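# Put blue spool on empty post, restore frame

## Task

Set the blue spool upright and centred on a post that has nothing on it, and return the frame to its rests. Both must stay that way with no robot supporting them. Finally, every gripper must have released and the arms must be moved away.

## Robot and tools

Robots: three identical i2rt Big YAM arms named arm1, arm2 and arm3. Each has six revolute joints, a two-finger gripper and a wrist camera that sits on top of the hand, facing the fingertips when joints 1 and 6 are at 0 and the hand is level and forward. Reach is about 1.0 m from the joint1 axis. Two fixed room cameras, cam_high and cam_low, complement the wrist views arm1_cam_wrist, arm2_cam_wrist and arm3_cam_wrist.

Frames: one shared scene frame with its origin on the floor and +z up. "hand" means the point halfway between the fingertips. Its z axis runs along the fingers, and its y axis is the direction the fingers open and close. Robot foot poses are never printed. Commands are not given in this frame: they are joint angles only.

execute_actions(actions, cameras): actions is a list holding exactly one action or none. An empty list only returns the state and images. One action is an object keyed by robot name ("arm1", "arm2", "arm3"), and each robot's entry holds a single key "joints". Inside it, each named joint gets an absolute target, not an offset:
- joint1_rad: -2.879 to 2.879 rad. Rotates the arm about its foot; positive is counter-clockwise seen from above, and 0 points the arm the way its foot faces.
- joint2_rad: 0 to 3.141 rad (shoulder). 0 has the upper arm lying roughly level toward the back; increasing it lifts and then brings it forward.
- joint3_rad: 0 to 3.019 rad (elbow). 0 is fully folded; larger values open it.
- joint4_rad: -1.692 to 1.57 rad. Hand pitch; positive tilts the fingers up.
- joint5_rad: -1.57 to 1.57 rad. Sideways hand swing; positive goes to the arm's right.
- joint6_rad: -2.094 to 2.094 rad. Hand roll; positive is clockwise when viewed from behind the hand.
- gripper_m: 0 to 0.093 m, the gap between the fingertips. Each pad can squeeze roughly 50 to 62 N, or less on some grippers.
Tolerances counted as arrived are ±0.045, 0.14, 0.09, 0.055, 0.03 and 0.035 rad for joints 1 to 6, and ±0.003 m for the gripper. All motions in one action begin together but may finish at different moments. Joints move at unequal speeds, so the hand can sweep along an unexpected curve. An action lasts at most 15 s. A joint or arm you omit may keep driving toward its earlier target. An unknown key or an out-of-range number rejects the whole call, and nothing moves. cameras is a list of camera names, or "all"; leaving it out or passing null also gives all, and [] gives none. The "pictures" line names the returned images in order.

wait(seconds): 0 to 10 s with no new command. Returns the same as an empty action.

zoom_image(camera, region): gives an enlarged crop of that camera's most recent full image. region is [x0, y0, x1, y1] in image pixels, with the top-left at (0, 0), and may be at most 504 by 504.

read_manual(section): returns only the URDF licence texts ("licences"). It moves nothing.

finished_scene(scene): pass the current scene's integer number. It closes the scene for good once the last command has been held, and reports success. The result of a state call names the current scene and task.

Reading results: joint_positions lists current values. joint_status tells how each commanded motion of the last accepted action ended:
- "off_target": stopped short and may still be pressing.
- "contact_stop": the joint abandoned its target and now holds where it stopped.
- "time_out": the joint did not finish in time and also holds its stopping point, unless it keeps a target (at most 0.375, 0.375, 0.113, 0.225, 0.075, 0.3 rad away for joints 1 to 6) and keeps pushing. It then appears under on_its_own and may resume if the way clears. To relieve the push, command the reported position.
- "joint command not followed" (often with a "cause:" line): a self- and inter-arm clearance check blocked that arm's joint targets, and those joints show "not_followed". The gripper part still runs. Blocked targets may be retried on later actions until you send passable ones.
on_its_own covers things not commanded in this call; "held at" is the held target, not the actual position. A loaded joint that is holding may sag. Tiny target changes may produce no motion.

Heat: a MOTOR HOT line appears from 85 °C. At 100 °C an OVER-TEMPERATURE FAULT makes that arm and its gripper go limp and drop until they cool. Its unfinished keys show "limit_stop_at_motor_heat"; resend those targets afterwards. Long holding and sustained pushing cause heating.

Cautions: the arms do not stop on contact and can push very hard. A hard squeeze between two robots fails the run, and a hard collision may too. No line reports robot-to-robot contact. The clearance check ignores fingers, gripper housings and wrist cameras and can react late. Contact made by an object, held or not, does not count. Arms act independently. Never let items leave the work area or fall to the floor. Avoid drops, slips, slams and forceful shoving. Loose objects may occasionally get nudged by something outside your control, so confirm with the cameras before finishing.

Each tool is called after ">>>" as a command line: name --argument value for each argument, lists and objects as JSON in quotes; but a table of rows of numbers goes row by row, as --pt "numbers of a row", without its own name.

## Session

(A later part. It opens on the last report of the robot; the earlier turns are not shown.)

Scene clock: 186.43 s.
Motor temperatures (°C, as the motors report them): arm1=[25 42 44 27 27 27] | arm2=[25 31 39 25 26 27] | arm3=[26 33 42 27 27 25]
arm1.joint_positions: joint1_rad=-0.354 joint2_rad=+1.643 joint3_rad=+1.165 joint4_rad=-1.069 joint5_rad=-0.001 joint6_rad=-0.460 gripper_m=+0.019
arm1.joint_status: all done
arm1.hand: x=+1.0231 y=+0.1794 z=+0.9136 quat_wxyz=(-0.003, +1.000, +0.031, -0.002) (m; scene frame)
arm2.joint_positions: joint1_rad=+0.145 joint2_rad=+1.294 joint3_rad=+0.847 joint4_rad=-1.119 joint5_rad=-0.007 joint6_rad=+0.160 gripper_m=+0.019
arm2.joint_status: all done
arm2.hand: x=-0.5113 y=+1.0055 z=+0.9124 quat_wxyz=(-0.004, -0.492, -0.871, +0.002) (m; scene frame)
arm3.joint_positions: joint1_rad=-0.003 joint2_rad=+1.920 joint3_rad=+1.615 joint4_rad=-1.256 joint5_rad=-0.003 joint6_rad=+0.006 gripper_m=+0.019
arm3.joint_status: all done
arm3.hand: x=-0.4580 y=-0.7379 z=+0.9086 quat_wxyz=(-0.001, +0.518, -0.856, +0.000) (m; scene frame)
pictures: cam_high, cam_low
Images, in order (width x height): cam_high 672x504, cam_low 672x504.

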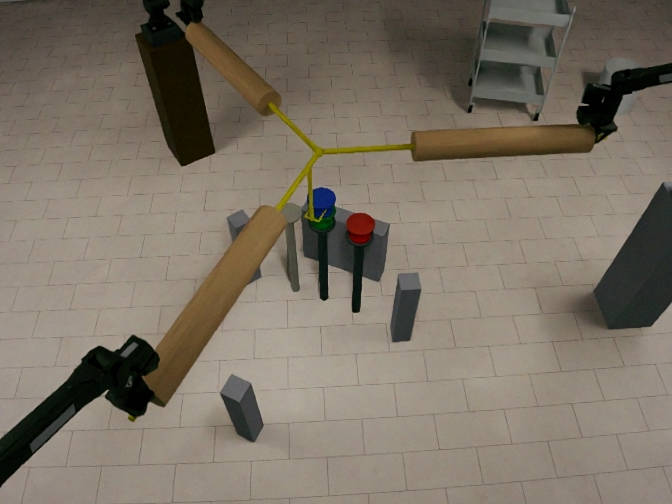

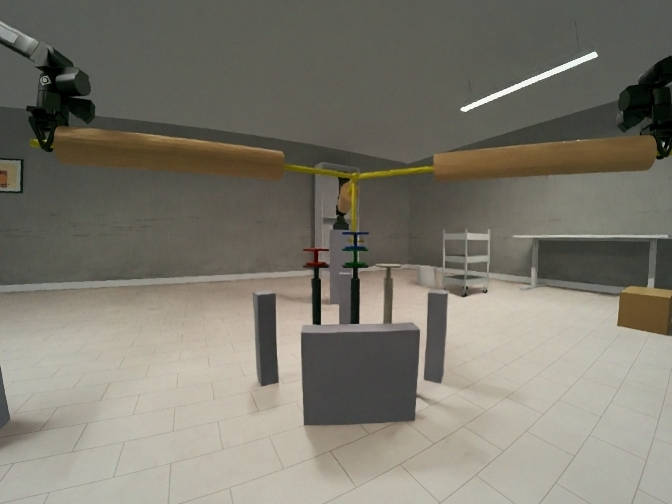

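>>> execute_actions --actions '[]'

Scene clock: 206.10 s.
Motor temperatures (°C, as the motors report them): arm1=[25 42 43 27 27 27] | arm2=[25 31 39 25 26 27] | arm3=[26 35 45 27 27 25]
arm1.joint_positions: joint1_rad=-0.354 joint2_rad=+1.643 joint3_rad=+1.165 joint4_rad=-1.069 joint5_rad=-0.001 joint6_rad=-0.460 gripper_m=+0.019
arm1.joint_status: all done
arm1.hand: x=+1.0231 y=+0.1794 z=+0.9136 quat_wxyz=(-0.003, +1.000, +0.031, -0.002) (m; scene frame)
arm2.joint_positions: joint1_rad=+0.145 joint2_rad=+1.294 joint3_rad=+0.847 joint4_rad=-1.119 joint5_rad=-0.007 joint6_rad=+0.160 gripper_m=+0.019
arm2.joint_status: all done
arm2.hand: x=-0.5113 y=+1.0055 z=+0.9124 quat_wxyz=(-0.004, -0.492, -0.871, +0.002) (m; scene frame)
arm3.joint_positions: joint1_rad=-0.003 joint2_rad=+1.920 joint3_rad=+1.615 joint4_rad=-1.256 joint5_rad=-0.003 joint6_rad=+0.006 gripper_m=+0.019
arm3.joint_status: all done
arm3.hand: x=-0.4580 y=-0.7379 z=+0.9086 quat_wxyz=(-0.001, +0.518, -0.856, +0.000) (m; scene frame)
pictures: arm1_cam_wrist, arm2_cam_wrist, arm3_cam_wrist, cam_high, cam_low
Images, in order (width x height): arm1_cam_wrist 504x504, arm2_cam_wrist 504x504, arm3_cam_wrist 504x504, cam_high 672x504, cam_low 672x504.

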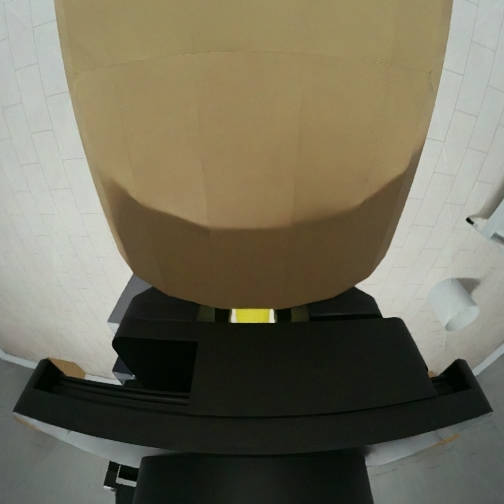

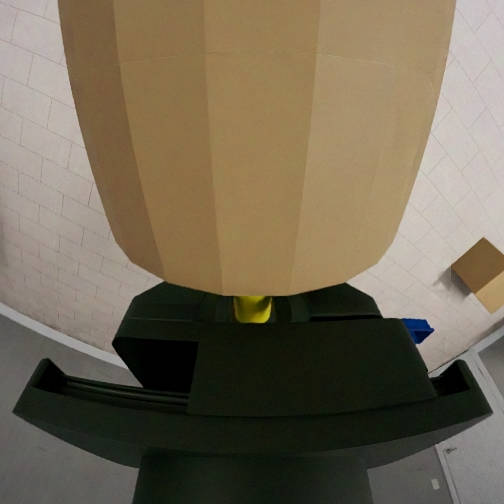

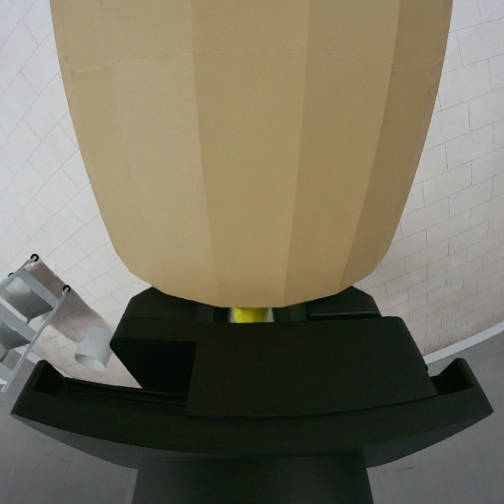

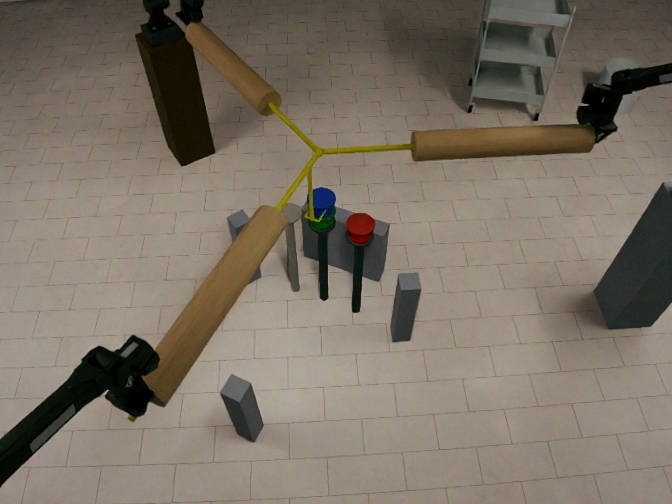

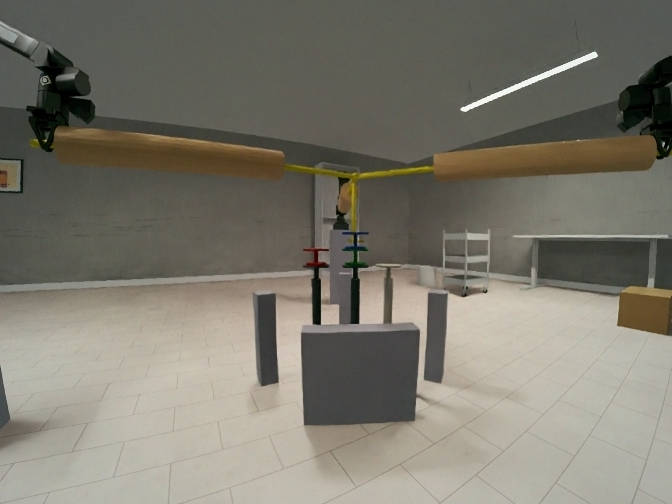

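>>> execute_actions --actions '[{"arm1":{"joints":{"joint2_rad":1.560,"joint3_rad":1.297,"joint4_rad":-1.232}},"arm2":{"joints":{"joint2_rad":1.211,"joint3_rad":0.998,"joint4_rad":-1.301}},"arm3":{"joints":{"joint2_rad":1.860,"joint3_rad":1.757,"joint4_rad":-1.406}}}]' --cameras '["cam_high","cam_low"]'

>>> zoom_image --camera "cam_low" --region '[290, 170, 430, 290]'

Scene clock: 230.63 s.
Motor temperatures (°C, as the motors report them): arm1=[25 42 43 27 27 27] | arm2=[25 30 39 25 26 27] | arm3=[26 37 46 27 27 25]
arm1.joint_positions: joint1_rad=-0.354 joint2_rad=+1.586 joint3_rad=+1.239 joint4_rad=-1.205 joint5_rad=-0.002 joint6_rad=-0.460 gripper_m=+0.019
arm1.joint_status: all done
arm1.hand: x=+1.0242 y=+0.1783 z=+0.9646 quat_wxyz=(-0.002, +1.000, +0.031, -0.001) (m; scene frame)
arm2.joint_positions: joint1_rad=+0.145 joint2_rad=+1.230 joint3_rad=+0.950 joint4_rad=-1.280 joint5_rad=-0.007 joint6_rad=+0.160 gripper_m=+0.019
arm2.joint_status: all done
arm2.hand: x=-0.5114 y=+1.0064 z=+0.9685 quat_wxyz=(-0.006, -0.492, -0.871, +0.003) (m; scene frame)
arm3.joint_positions: joint1_rad=-0.002 joint2_rad=+1.875 joint3_rad=+1.704 joint4_rad=-1.383 joint5_rad=-0.003 joint6_rad=+0.006 gripper_m=+0.019
arm3.joint_status: all done
arm3.hand: x=-0.4589 y=-0.7382 z=+0.9670 quat_wxyz=(-0.004, +0.518, -0.856, -0.002) (m; scene frame)
pictures: cam_high, cam_low
Images, in order (width x height): cam_high 672x504, cam_low 672x504.

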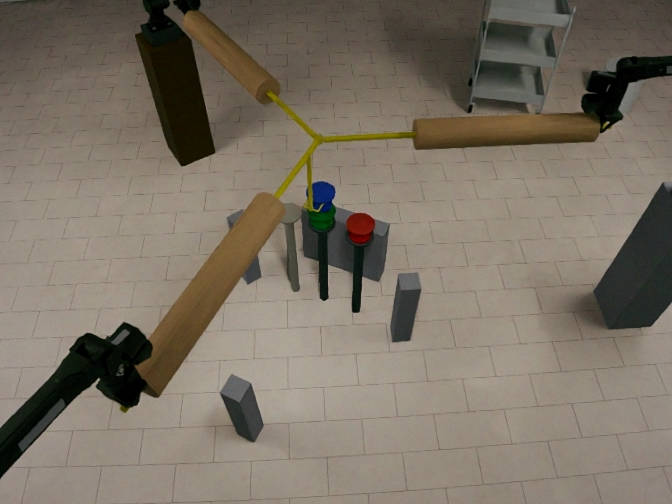

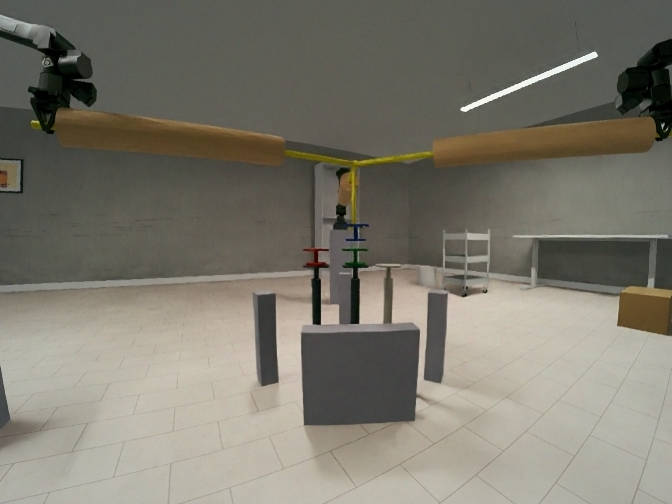

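Region (290, 170, 430, 290) of cam_low's 672x504 image, scaled by 3.600, with more detail than that image has; it fills the top 432 rows of this view, and the rest is white.

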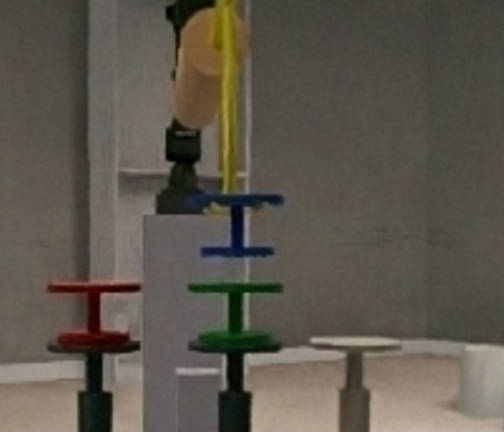

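>>> execute_actions --actions '[{"arm1":{"joints":{"joint1_rad":-0.363,"joint2_rad":1.752,"joint3_rad":1.551,"joint4_rad":-1.305,"joint6_rad":-0.468}},"arm2":{"joints":{"joint1_rad":0.028,"joint2_rad":1.025,"joint3_rad":0.822,"joint4_rad":-1.356,"joint6_rad":0.043}},"arm3":{"joints":{"joint1_rad":0.127,"joint2_rad":1.878,"joint3_rad":1.772,"joint4_rad":-1.412,"joint6_rad":0.135}}}]' --cameras '["cam_high","cam_low"]'

>>> zoom_image --camera "cam_low" --region '[290, 170, 430, 290]'

Scene clock: 286.10 s.
Motor temperatures (°C, as the motors report them): arm1=[25 41 52 27 27 27] | arm2=[25 30 45 25 26 27] | arm3=[26 37 49 27 27 25]
arm1.joint_positions: joint1_rad=-0.357 joint2_rad=+1.785 joint3_rad=+1.490 joint4_rad=-1.263 joint5_rad=-0.007 joint6_rad=-0.463 gripper_m=+0.019
arm1.joint_status: all done
arm1.hand: x=+0.9529 y=+0.2091 z=+0.9599 quat_wxyz=(+0.002, +1.000, +0.031, +0.002) (m; scene frame)
arm2.joint_positions: joint1_rad=+0.032 joint2_rad=+1.036 joint3_rad=+0.804 joint4_rad=-1.342 joint5_rad=-0.002 joint6_rad=+0.052 gripper_m=+0.019
arm2.joint_status: all done
arm2.hand: x=-0.5809 y=+1.0424 z=+0.9671 quat_wxyz=(+0.001, -0.494, -0.869, +0.003) (m; scene frame)
arm3.joint_positions: joint1_rad=+0.139 joint2_rad=+1.888 joint3_rad=+1.721 joint4_rad=-1.393 joint5_rad=-0.002 joint6_rad=+0.148 gripper_m=+0.019
arm3.joint_status: all done
arm3.hand: x=-0.5328 y=-0.7029 z=+0.9660 quat_wxyz=(-0.001, +0.517, -0.856, -0.001) (m; scene frame)
pictures: cam_high, cam_low
Images, in order (width x height): cam_high 672x504, cam_low 672x504.

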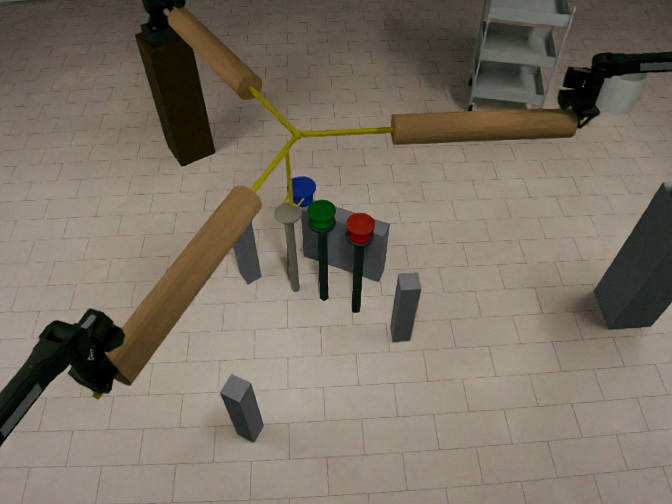

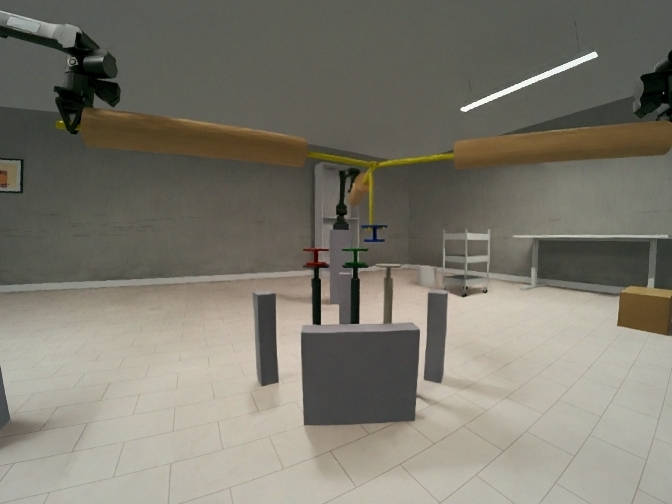

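Region (290, 170, 430, 290) of cam_low's 672x504 image, scaled by 3.600, with more detail than that image has; it fills the top 432 rows of this view, and the rest is white.

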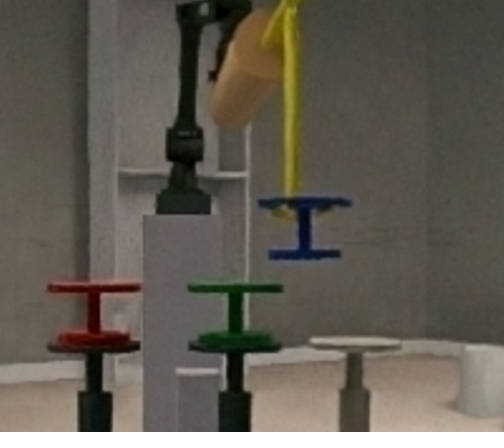

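>>> zoom_image --camera "cam_high" --region '[230, 150, 400, 320]'

Region (230, 150, 400, 320) of cam_high's 672x504 image, scaled by 2.965, with more detail than that image has.

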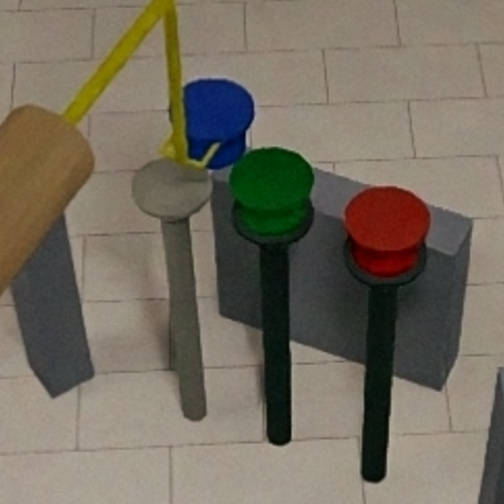

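>>> execute_actions --actions '[{"arm1":{"joints":{"joint1_rad":-0.345,"joint2_rad":1.908,"joint3_rad":1.817,"joint4_rad":-1.389,"joint6_rad":-0.452}},"arm2":{"joints":{"joint1_rad":-0.166,"joint2_rad":0.877,"joint3_rad":0.736,"joint4_rad":-1.421,"joint6_rad":-0.150}},"arm3":{"joints":{"joint1_rad":0.245,"joint2_rad":1.883,"joint3_rad":1.780,"joint4_rad":-1.415,"joint6_rad":0.255}}}]' --cameras '["cam_high","cam_low"]'

>>> zoom_image --camera "cam_low" --region '[290, 170, 430, 290]'

>>> zoom_image --camera "cam_high" --region '[230, 150, 400, 320]'

Scene clock: 334.07 s.
Motor temperatures (°C, as the motors report them): arm1=[25 44 56 27 27 27] | arm2=[25 29 42 25 26 27] | arm3=[26 38 50 27 27 25]
arm1.joint_positions: joint1_rad=-0.342 joint2_rad=+1.943 joint3_rad=+1.744 joint4_rad=-1.358 joint5_rad=-0.004 joint6_rad=-0.447 gripper_m=+0.019
arm1.joint_status: all done
arm1.hand: x=+0.8912 y=+0.2257 z=+0.9669 quat_wxyz=(+0.000, +1.000, +0.031, +0.001) (m; scene frame)
arm2.joint_positions: joint1_rad=-0.160 joint2_rad=+0.886 joint3_rad=+0.719 joint4_rad=-1.404 joint5_rad=-0.003 joint6_rad=-0.140 gripper_m=+0.019
arm2.joint_status: all done
arm2.hand: x=-0.6426 y=+1.0621 z=+0.9675 quat_wxyz=(-0.001, -0.495, -0.869, +0.004) (m; scene frame)
arm3.joint_positions: joint1_rad=+0.252 joint2_rad=+1.891 joint3_rad=+1.725 joint4_rad=-1.393 joint5_rad=-0.001 joint6_rad=+0.263 gripper_m=+0.019
arm3.joint_status: all done
arm3.hand: x=-0.5959 y=-0.6834 z=+0.9657 quat_wxyz=(-0.001, +0.517, -0.856, -0.001) (m; scene frame)
pictures: cam_high, cam_low
Images, in order (width x height): cam_high 672x504, cam_low 672x504.

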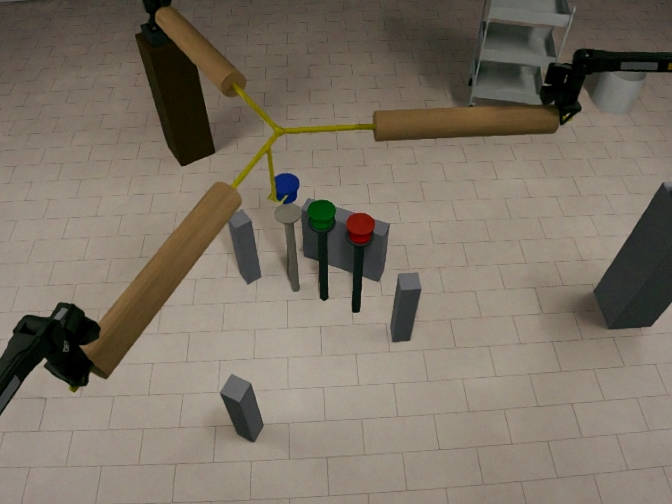

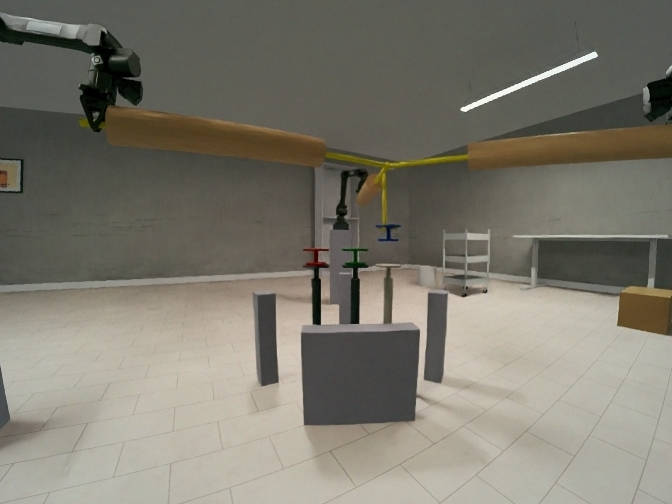

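Region (290, 170, 430, 290) of cam_low's 672x504 image, scaled by 3.600, with more detail than that image has; it fills the top 432 rows of this view, and the rest is white.

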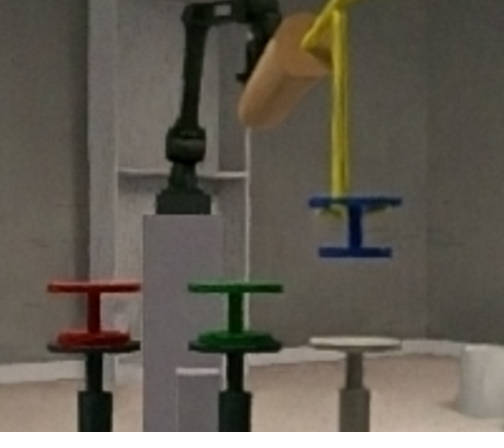

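Region (230, 150, 400, 320) of cam_high's 672x504 image, scaled by 2.965, with more detail than that image has.

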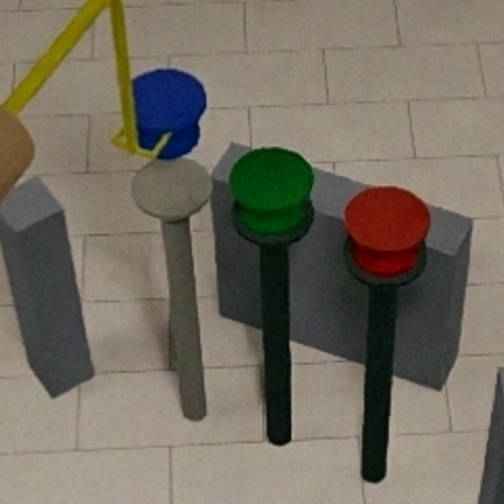

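>>> execute_actions --actions '[{"arm1":{"joints":{"joint2_rad":1.978,"joint3_rad":1.660,"joint4_rad":-1.146}},"arm2":{"joints":{"joint2_rad":0.983,"joint3_rad":0.544,"joint4_rad":-1.100}},"arm3":{"joints":{"joint2_rad":1.947,"joint3_rad":1.603,"joint4_rad":-1.165}}}]' --cameras '["cam_high","cam_low"]'

>>> zoom_image --camera "cam_low" --region '[290, 170, 430, 290]'

>>> zoom_image --camera "cam_high" --region '[230, 150, 400, 320]'

Scene clock: 353.63 s.
Motor temperatures (°C, as the motors report them): arm1=[25 46 58 27 27 27] | arm2=[25 29 42 25 26 27] | arm3=[26 38 51 27 27 25]
arm1.joint_positions: joint1_rad=-0.350 joint2_rad=+2.032 joint3_rad=+1.640 joint4_rad=-1.162 joint5_rad=+0.004 joint6_rad=-0.454 gripper_m=+0.019
arm1.joint_status: all done
arm1.hand: x=+0.8877 y=+0.2345 z=+0.8776 quat_wxyz=(-0.004, +1.000, +0.030, +0.001) (m; scene frame)
arm2.joint_positions: joint1_rad=-0.160 joint2_rad=+0.993 joint3_rad=+0.522 joint4_rad=-1.119 joint5_rad=-0.002 joint6_rad=-0.141 gripper_m=+0.019
arm2.joint_status: all done
arm2.hand: x=-0.6448 y=+1.0651 z=+0.8756 quat_wxyz=(+0.007, -0.494, -0.869, -0.002) (m; scene frame)
arm3.joint_positions: joint1_rad=+0.253 joint2_rad=+1.980 joint3_rad=+1.594 joint4_rad=-1.166 joint5_rad=-0.002 joint6_rad=+0.263 gripper_m=+0.019
arm3.joint_status: all done
arm3.hand: x=-0.5946 y=-0.6765 z=+0.8667 quat_wxyz=(-0.003, +0.517, -0.856, -0.004) (m; scene frame)
pictures: cam_high, cam_low
Images, in order (width x height): cam_high 672x504, cam_low 672x504.

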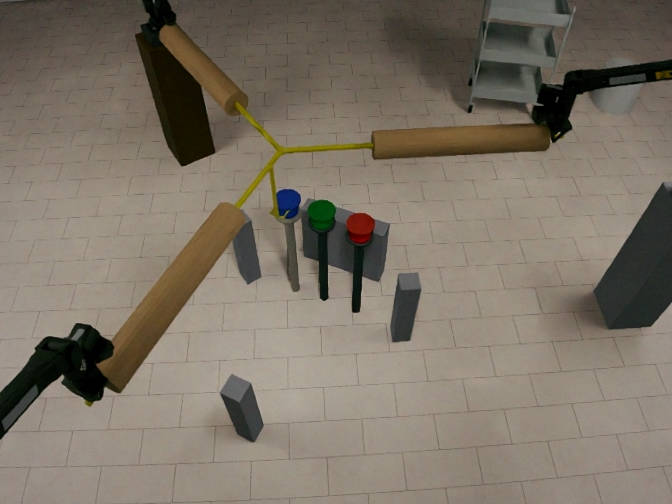

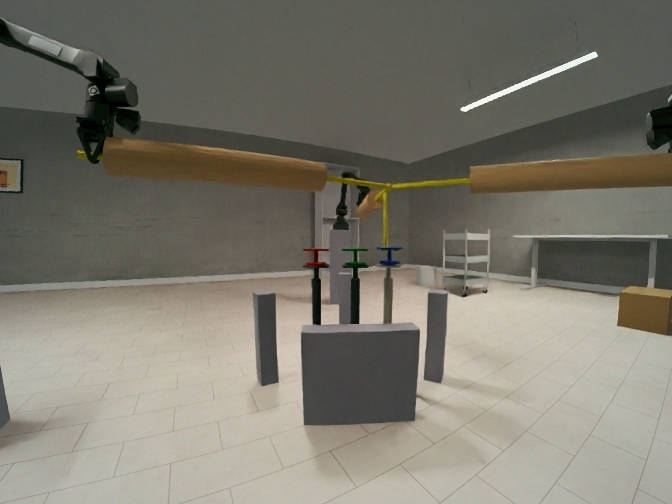

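Region (290, 170, 430, 290) of cam_low's 672x504 image, scaled by 3.600, with more detail than that image has; it fills the top 432 rows of this view, and the rest is white.

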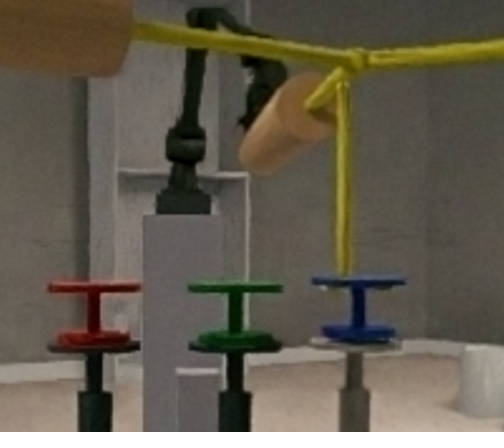

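Region (230, 150, 400, 320) of cam_high's 672x504 image, scaled by 2.965, with more detail than that image has.

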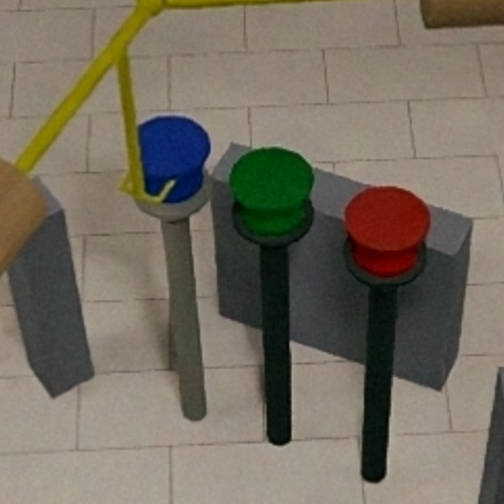

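>>> zoom_image --camera "cam_low" --region '[340, 230, 420, 290]'

>>> zoom_image --camera "cam_high" --region '[255, 175, 345, 245]'

Region (340, 230, 420, 290) of cam_low's 672x504 image, scaled by 6.300, with more detail than that image has; it fills the top 378 rows of this view, and the rest is white.

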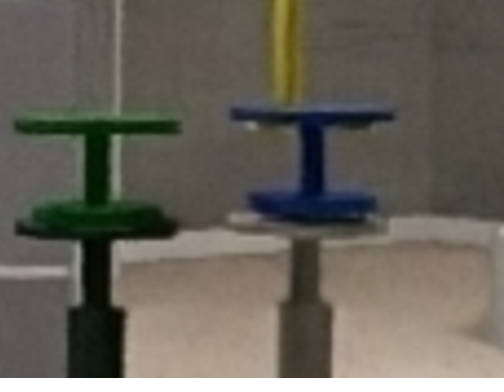

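Region (255, 175, 345, 245) of cam_high's 672x504 image, scaled by 5.600, with more detail than that image has.

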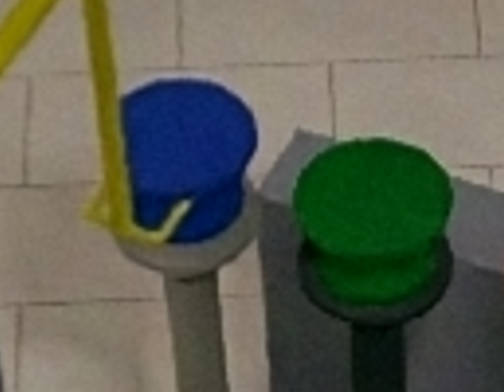

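>>> execute_actions --actions '[{"arm1":{"joints":{"joint1_rad":-0.338,"joint2_rad":1.968,"joint3_rad":1.647,"joint4_rad":-1.146,"joint6_rad":-0.445}},"arm2":{"joints":{"joint1_rad":-0.172,"joint2_rad":0.985,"joint3_rad":0.546,"joint4_rad":-1.095,"joint6_rad":-0.152}},"arm3":{"joints":{"joint1_rad":0.243,"joint2_rad":1.932,"joint3_rad":1.594,"joint4_rad":-1.193}}}]' --cameras '["cam_high","cam_low"]'

>>> zoom_image --camera "cam_low" --region '[340, 230, 420, 290]'

>>> zoom_image --camera "cam_high" --region '[255, 175, 345, 245]'

Scene clock: 394.23 s.
Motor temperatures (°C, as the motors report them): arm1=[25 49 52 27 27 27] | arm2=[25 28 42 25 26 27] | arm3=[26 40 45 27 27 25]
arm1.joint_positions: joint1_rad=-0.349 joint2_rad=+2.031 joint3_rad=+1.639 joint4_rad=-1.162 joint5_rad=+0.001 joint6_rad=-0.454 gripper_m=+0.019
arm1.joint_status: all done
arm1.hand: x=+0.8875 y=+0.2330 z=+0.8774 quat_wxyz=(-0.003, +1.000, +0.031, +0.001) (m; scene frame)
arm2.joint_positions: joint1_rad=-0.165 joint2_rad=+0.993 joint3_rad=+0.522 joint4_rad=-1.113 joint5_rad=+0.000 joint6_rad=-0.144 gripper_m=+0.019
arm2.joint_status: all done
arm2.hand: x=-0.6453 y=+1.0633 z=+0.8756 quat_wxyz=(+0.005, -0.494, -0.869, +0.000) (m; scene frame)
arm3.joint_positions: joint1_rad=+0.253 joint2_rad=+1.966 joint3_rad=+1.592 joint4_rad=-1.177 joint5_rad=-0.002 joint6_rad=+0.263 gripper_m=+0.019
arm3.joint_status: all done
arm3.hand: x=-0.5951 y=-0.6786 z=+0.8742 quat_wxyz=(-0.004, +0.517, -0.856, -0.004) (m; scene frame)
pictures: cam_high, cam_low
Images, in order (width x height): cam_high 672x504, cam_low 672x504.

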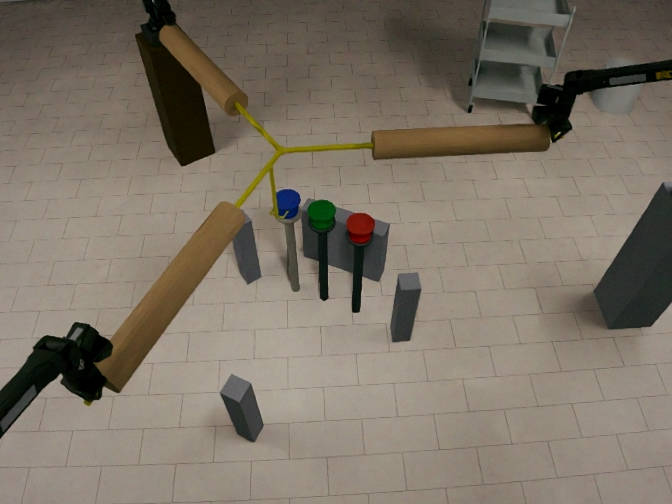

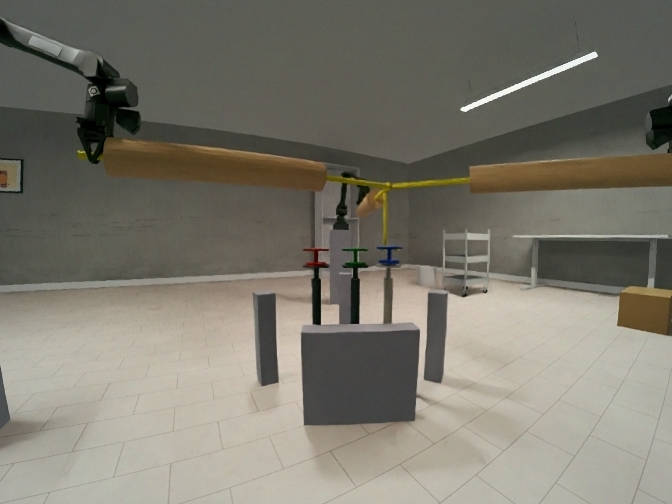

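Region (340, 230, 420, 290) of cam_low's 672x504 image, scaled by 6.300, with more detail than that image has; it fills the top 378 rows of this view, and the rest is white.

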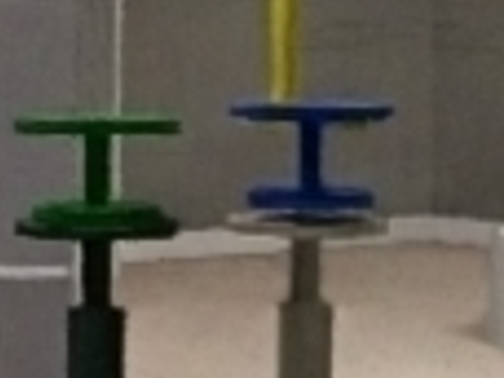

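Region (255, 175, 345, 245) of cam_high's 672x504 image, scaled by 5.600, with more detail than that image has.

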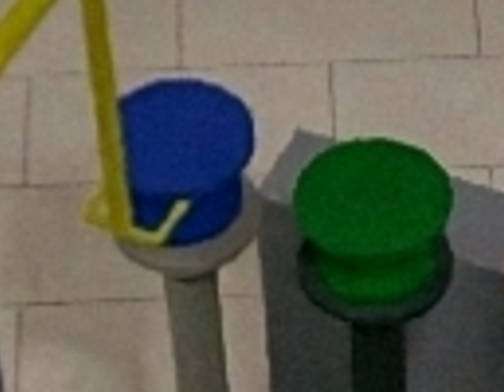

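>>> execute_actions --actions '[{"arm1":{"joints":{"joint1_rad":-0.335,"joint2_rad":2.010,"joint3_rad":1.618,"joint4_rad":-1.083}},"arm2":{"joints":{"joint2_rad":1.049,"joint3_rad":0.491,"joint4_rad":-0.968}},"arm3":{"joints":{"joint2_rad":1.964,"joint3_rad":1.550,"joint4_rad":-1.100}}}]' --cameras '["cam_high","cam_low"]'

>>> zoom_image --camera "cam_low" --region '[340, 230, 420, 290]'

>>> zoom_image --camera "cam_high" --region '[255, 175, 345, 245]'

Scene clock: 419.10 s.
Motor temperatures (°C, as the motors report them): arm1=[25 50 51 27 27 27] | arm2=[25 28 43 25 26 27] | arm3=[26 41 44 27 27 25]
arm1.joint_positions: joint1_rad=-0.343 joint2_rad=+2.035 joint3_rad=+1.606 joint4_rad=-1.111 joint5_rad=+0.000 joint6_rad=-0.448 gripper_m=+0.019
arm1.joint_status: all done
arm1.hand: x=+0.8874 y=+0.2290 z=+0.8637 quat_wxyz=(-0.005, +0.999, +0.031, -0.006) (m; scene frame)
arm2.joint_positions: joint1_rad=-0.165 joint2_rad=+1.062 joint3_rad=+0.473 joint4_rad=-0.989 joint5_rad=+0.000 joint6_rad=-0.144 gripper_m=+0.019
arm2.joint_status: all done
arm2.hand: x=-0.6441 y=+1.0595 z=+0.8463 quat_wxyz=(+0.003, -0.495, -0.869, +0.003) (m; scene frame)
arm3.joint_positions: joint1_rad=+0.253 joint2_rad=+1.980 joint3_rad=+1.547 joint4_rad=-1.109 joint5_rad=+0.002 joint6_rad=+0.263 gripper_m=+0.019
arm3.joint_status: all done
arm3.hand: x=-0.5951 y=-0.6814 z=+0.8502 quat_wxyz=(-0.008, +0.517, -0.856, -0.006) (m; scene frame)
pictures: cam_high, cam_low
Images, in order (width x height): cam_high 672x504, cam_low 672x504.

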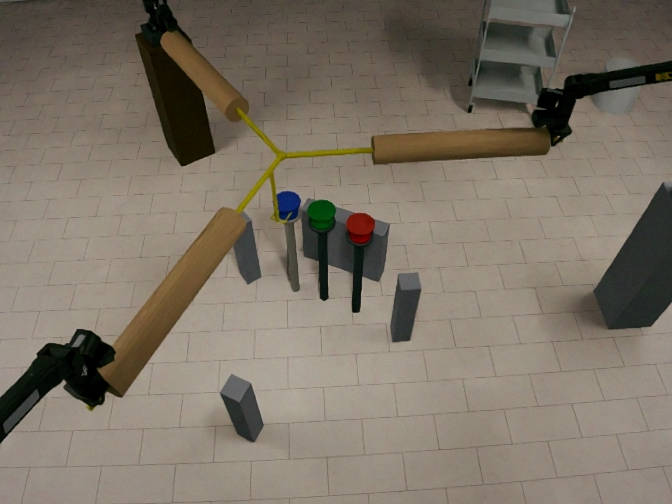

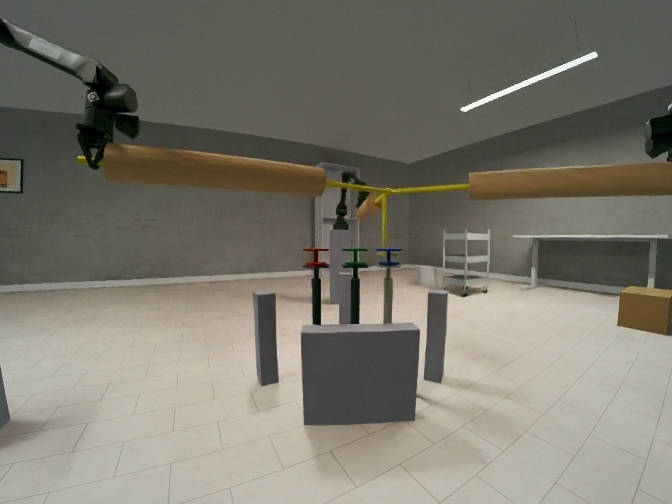

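Region (340, 230, 420, 290) of cam_low's 672x504 image, scaled by 6.300, with more detail than that image has; it fills the top 378 rows of this view, and the rest is white.

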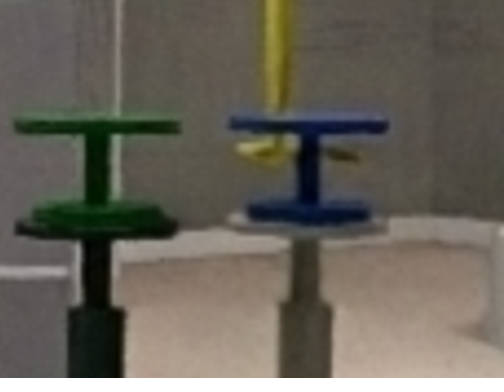

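Region (255, 175, 345, 245) of cam_high's 672x504 image, scaled by 5.600, with more detail than that image has.

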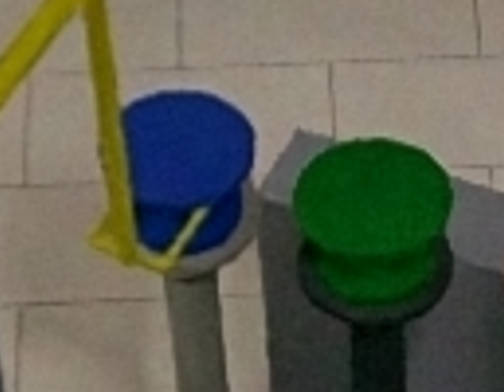

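>>> execute_actions --actions '[{"arm1":{"joints":{"joint1_rad":-0.220,"joint2_rad":2.057,"joint3_rad":1.718,"joint4_rad":-1.140,"joint6_rad":-0.325}},"arm2":{"joints":{"joint1_rad":-0.389,"joint2_rad":1.224,"joint3_rad":0.641,"joint4_rad":-0.917,"joint6_rad":-0.370}},"arm3":{"joints":{"joint1_rad":0.290,"joint2_rad":1.814,"joint3_rad":1.304,"joint4_rad":-1.012,"joint6_rad":0.300}}}]' --cameras '["cam_high","cam_low"]'

>>> zoom_image --camera "cam_low" --region '[340, 230, 420, 290]'

>>> zoom_image --camera "cam_high" --region '[230, 150, 400, 320]'

Scene clock: 453.10 s.
Motor temperatures (°C, as the motors report them): arm1=[25 49 52 27 27 27] | arm2=[25 28 42 25 26 27] | arm3=[26 41 44 27 27 25]
arm1.joint_positions: joint1_rad=-0.215 joint2_rad=+2.073 joint3_rad=+1.645 joint4_rad=-1.123 joint5_rad=-0.001 joint6_rad=-0.318 gripper_m=+0.019
arm1.joint_status: all done
arm1.hand: x=+0.8542 y=+0.1581 z=+0.8550 quat_wxyz=(-0.001, +1.000, +0.029, -0.001) (m; scene frame)
arm2.joint_positions: joint1_rad=-0.380 joint2_rad=+1.239 joint3_rad=+0.595 joint4_rad=-0.930 joint5_rad=+0.001 joint6_rad=-0.357 gripper_m=+0.019
arm2.joint_status: all done
arm2.hand: x=-0.6784 y=+0.9929 z=+0.8462 quat_wxyz=(+0.001, -0.496, -0.869, +0.004) (m; scene frame)
arm3.joint_positions: joint1_rad=+0.294 joint2_rad=+1.832 joint3_rad=+1.297 joint4_rad=-1.025 joint5_rad=+0.004 joint6_rad=+0.307 gripper_m=+0.019
arm3.joint_status: all done
arm3.hand: x=-0.6315 y=-0.7472 z=+0.8449 quat_wxyz=(-0.003, +0.516, -0.857, +0.001) (m; scene frame)
pictures: cam_high, cam_low
Images, in order (width x height): cam_high 672x504, cam_low 672x504.

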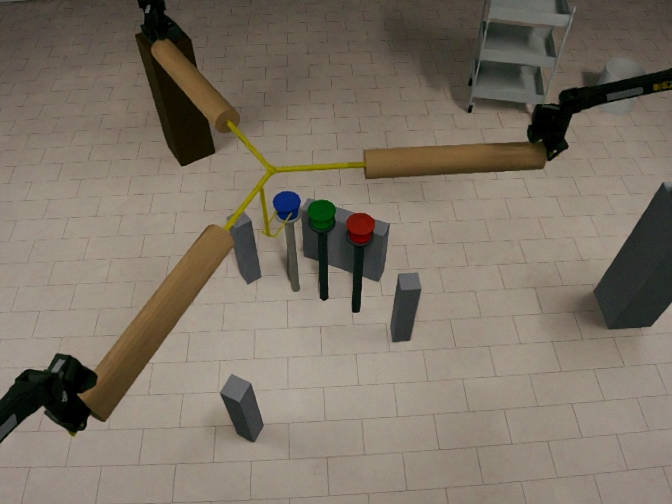

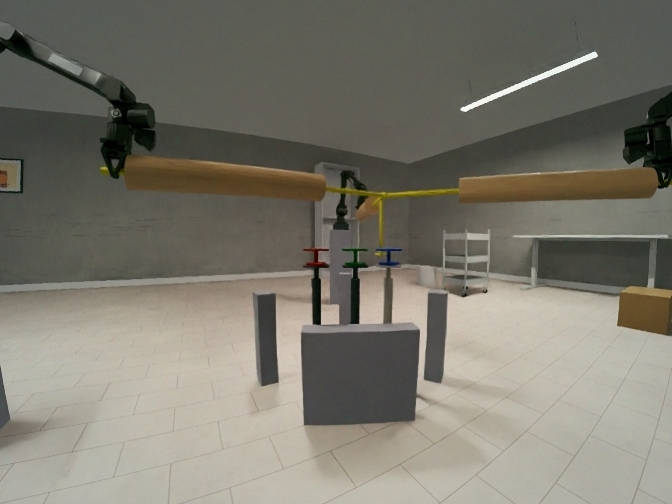

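Region (340, 230, 420, 290) of cam_low's 672x504 image, scaled by 6.300, with more detail than that image has; it fills the top 378 rows of this view, and the rest is white.

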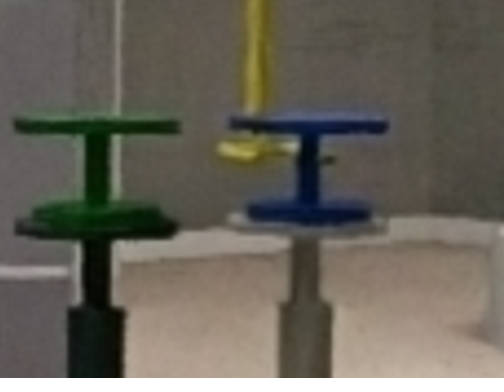

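Region (230, 150, 400, 320) of cam_high's 672x504 image, scaled by 2.965, with more detail than that image has.

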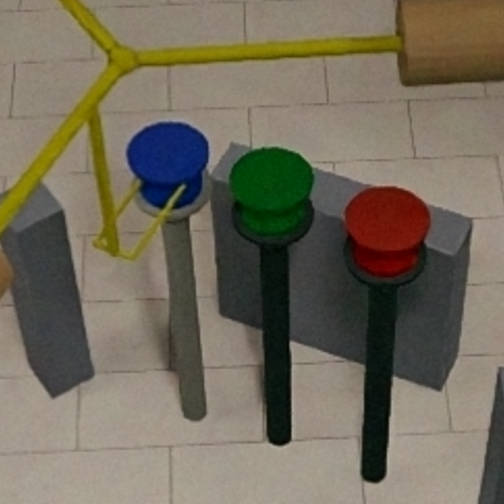

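>>> execute_actions --actions '[{"arm1":{"joints":{"joint1_rad":-0.055,"joint2_rad":1.948,"joint3_rad":1.490,"joint4_rad":-1.037,"joint6_rad":-0.160}},"arm2":{"joints":{"joint1_rad":-0.370,"joint2_rad":1.516,"joint3_rad":0.933,"joint4_rad":-0.920,"joint6_rad":-0.360}},"arm3":{"joints":{"joint1_rad":0.165,"joint2_rad":1.601,"joint3_rad":0.996,"joint4_rad":-0.920,"joint6_rad":0.174}}}]' --cameras '["cam_high","cam_low"]'

>>> zoom_image --camera "cam_high" --region '[230, 150, 400, 320]'

Scene clock: 478.53 s.
Motor temperatures (°C, as the motors report them): arm1=[25 49 59 27 27 27] | arm2=[25 28 44 25 26 27] | arm3=[26 40 43 27 27 25]
arm1.joint_positions: joint1_rad=-0.051 joint2_rad=+1.982 joint3_rad=+1.480 joint4_rad=-1.053 joint5_rad=-0.001 joint6_rad=-0.157 gripper_m=+0.019
arm1.joint_status: all done
arm1.hand: x=+0.8781 y=+0.0548 z=+0.8507 quat_wxyz=(+0.001, +1.000, +0.031, +0.000) (m; scene frame)
arm2.joint_positions: joint1_rad=-0.379 joint2_rad=+1.537 joint3_rad=+0.885 joint4_rad=-0.928 joint5_rad=+0.006 joint6_rad=-0.360 gripper_m=+0.019
arm2.joint_status: all done
arm2.hand: x=-0.6594 y=+0.8834 z=+0.8452 quat_wxyz=(+0.005, -0.494, -0.869, +0.003) (m; scene frame)
arm3.joint_positions: joint1_rad=+0.178 joint2_rad=+1.613 joint3_rad=+0.986 joint4_rad=-0.932 joint5_rad=-0.001 joint6_rad=+0.188 gripper_m=+0.019
arm3.joint_status: all done
arm3.hand: x=-0.6027 y=-0.8559 z=+0.8434 quat_wxyz=(-0.002, +0.517, -0.856, -0.001) (m; scene frame)
pictures: cam_high, cam_low
Images, in order (width x height): cam_high 672x504, cam_low 672x504.

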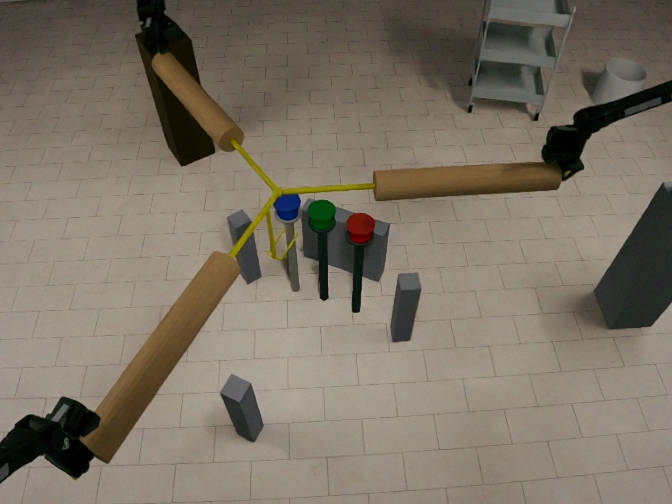

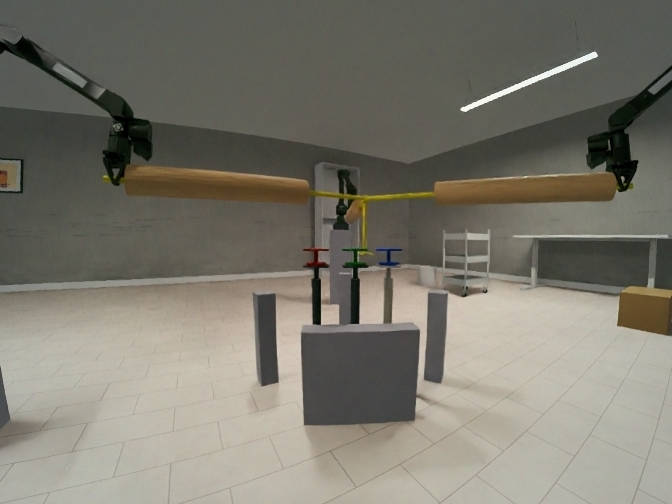

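Region (230, 150, 400, 320) of cam_high's 672x504 image, scaled by 2.965, with more detail than that image has.

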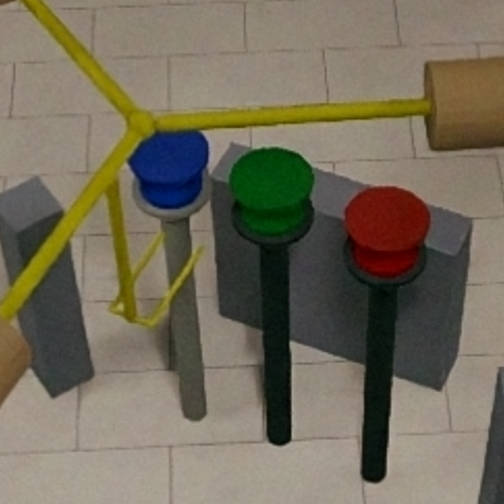

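>>> execute_actions --actions '[{"arm1":{"joints":{"joint1_rad":0.134,"joint2_rad":2.084,"joint3_rad":1.330,"joint4_rad":-0.740,"joint6_rad":0.028}},"arm2":{"joints":{"joint1_rad":-0.350,"joint2_rad":1.973,"joint3_rad":1.183,"joint4_rad":-0.711,"joint6_rad":-0.340}},"arm3":{"joints":{"joint1_rad":-0.016,"joint2_rad":1.711,"joint3_rad":0.657,"joint4_rad":-0.467,"joint6_rad":-0.008}}}]' --cameras '["cam_high"]'

Scene clock: 488.27 s.
Motor temperatures (°C, as the motors report them): arm1=[25 49 55 27 27 27] | arm2=[25 28 45 25 26 27] | arm3=[26 38 43 27 27 25]
arm1.joint_positions: joint1_rad=+0.143 joint2_rad=+2.112 joint3_rad=+1.315 joint4_rad=-0.749 joint5_rad=-0.006 joint6_rad=+0.036 gripper_m=+0.019
arm1.joint_status: all done
arm1.hand: x=+0.9065 y=-0.0553 z=+0.7316 quat_wxyz=(+0.005, +0.999, +0.032, -0.004) (m; scene frame)
arm2.joint_positions: joint1_rad=-0.360 joint2_rad=+1.993 joint3_rad=+1.140 joint4_rad=-0.709 joint5_rad=+0.005 joint6_rad=-0.342 gripper_m=+0.019
arm2.joint_status: all done
arm2.hand: x=-0.6305 y=+0.7716 z=+0.7273 quat_wxyz=(-0.001, -0.494, -0.870, +0.010) (m; scene frame)
arm3.joint_positions: joint1_rad=-0.012 joint2_rad=+1.723 joint3_rad=+0.649 joint4_rad=-0.496 joint5_rad=+0.002 joint6_rad=+0.000 gripper_m=+0.019
arm3.joint_status: all done
arm3.hand: x=-0.5709 y=-0.9663 z=+0.7211 quat_wxyz=(+0.002, +0.516, -0.856, +0.004) (m; scene frame)
pictures: cam_high
Images, in order (width x height): cam_high 672x504.

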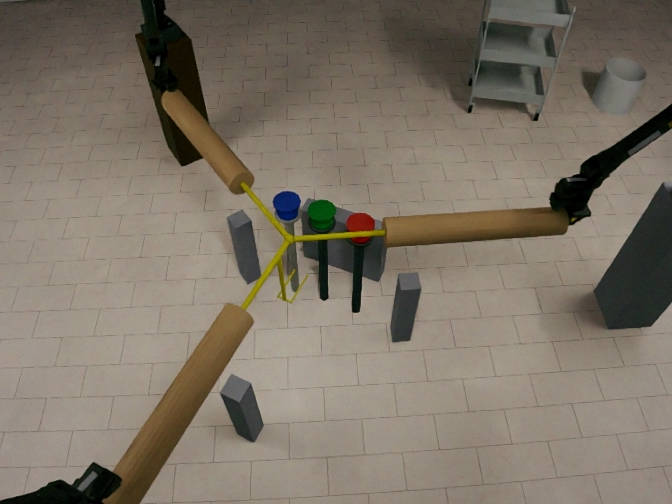

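>>> execute_actions --actions '[{"arm1":{"joints":{"joint1_rad":0.132,"joint2_rad":2.294,"joint3_rad":1.385,"joint4_rad":-0.572,"joint6_rad":0.026}},"arm2":{"joints":{"joint1_rad":-0.352,"joint2_rad":2.195,"joint3_rad":1.189,"joint4_rad":-0.520}},"arm3":{"joints":{"joint1_rad":-0.005,"joint2_rad":2.050,"joint3_rad":0.693,"joint4_rad":-0.149,"joint6_rad":0.003}}}]' --cameras '["cam_high"]'

Scene clock: 502.03 s.
Motor temperatures (°C, as the motors report them): arm1=[25 49 52 27 27 27] | arm2=[25 30 44 25 26 27] | arm3=[26 37 41 27 27 25]
arm1.joint_positions: joint1_rad=+0.139 joint2_rad=+2.333 joint3_rad=+1.348 joint4_rad=-0.566 joint5_rad=-0.006 joint6_rad=+0.032 gripper_m=+0.019
arm1.joint_status: all done
arm1.hand: x=+0.9081 y=-0.0534 z=+0.6237 quat_wxyz=(+0.005, +0.999, +0.032, -0.001) (m; scene frame)
arm2.joint_positions: joint1_rad=-0.356 joint2_rad=+2.226 joint3_rad=+1.161 joint4_rad=-0.510 joint5_rad=+0.001 joint6_rad=-0.339 gripper_m=+0.019
arm2.joint_status: all done
arm2.hand: x=-0.6289 y=+0.7733 z=+0.6220 quat_wxyz=(+0.002, -0.493, -0.870, +0.004) (m; scene frame)
arm3.joint_positions: joint1_rad=-0.012 joint2_rad=+2.070 joint3_rad=+0.677 joint4_rad=-0.173 joint5_rad=+0.003 joint6_rad=+0.000 gripper_m=+0.019
arm3.joint_status: all done
arm3.hand: x=-0.5696 y=-0.9650 z=+0.6169 quat_wxyz=(+0.000, +0.516, -0.856, +0.004) (m; scene frame)
pictures: cam_high
Images, in order (width x height): cam_high 672x504.

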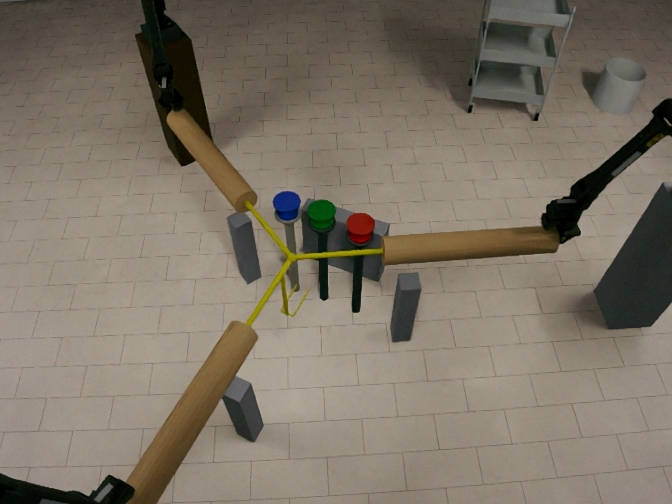

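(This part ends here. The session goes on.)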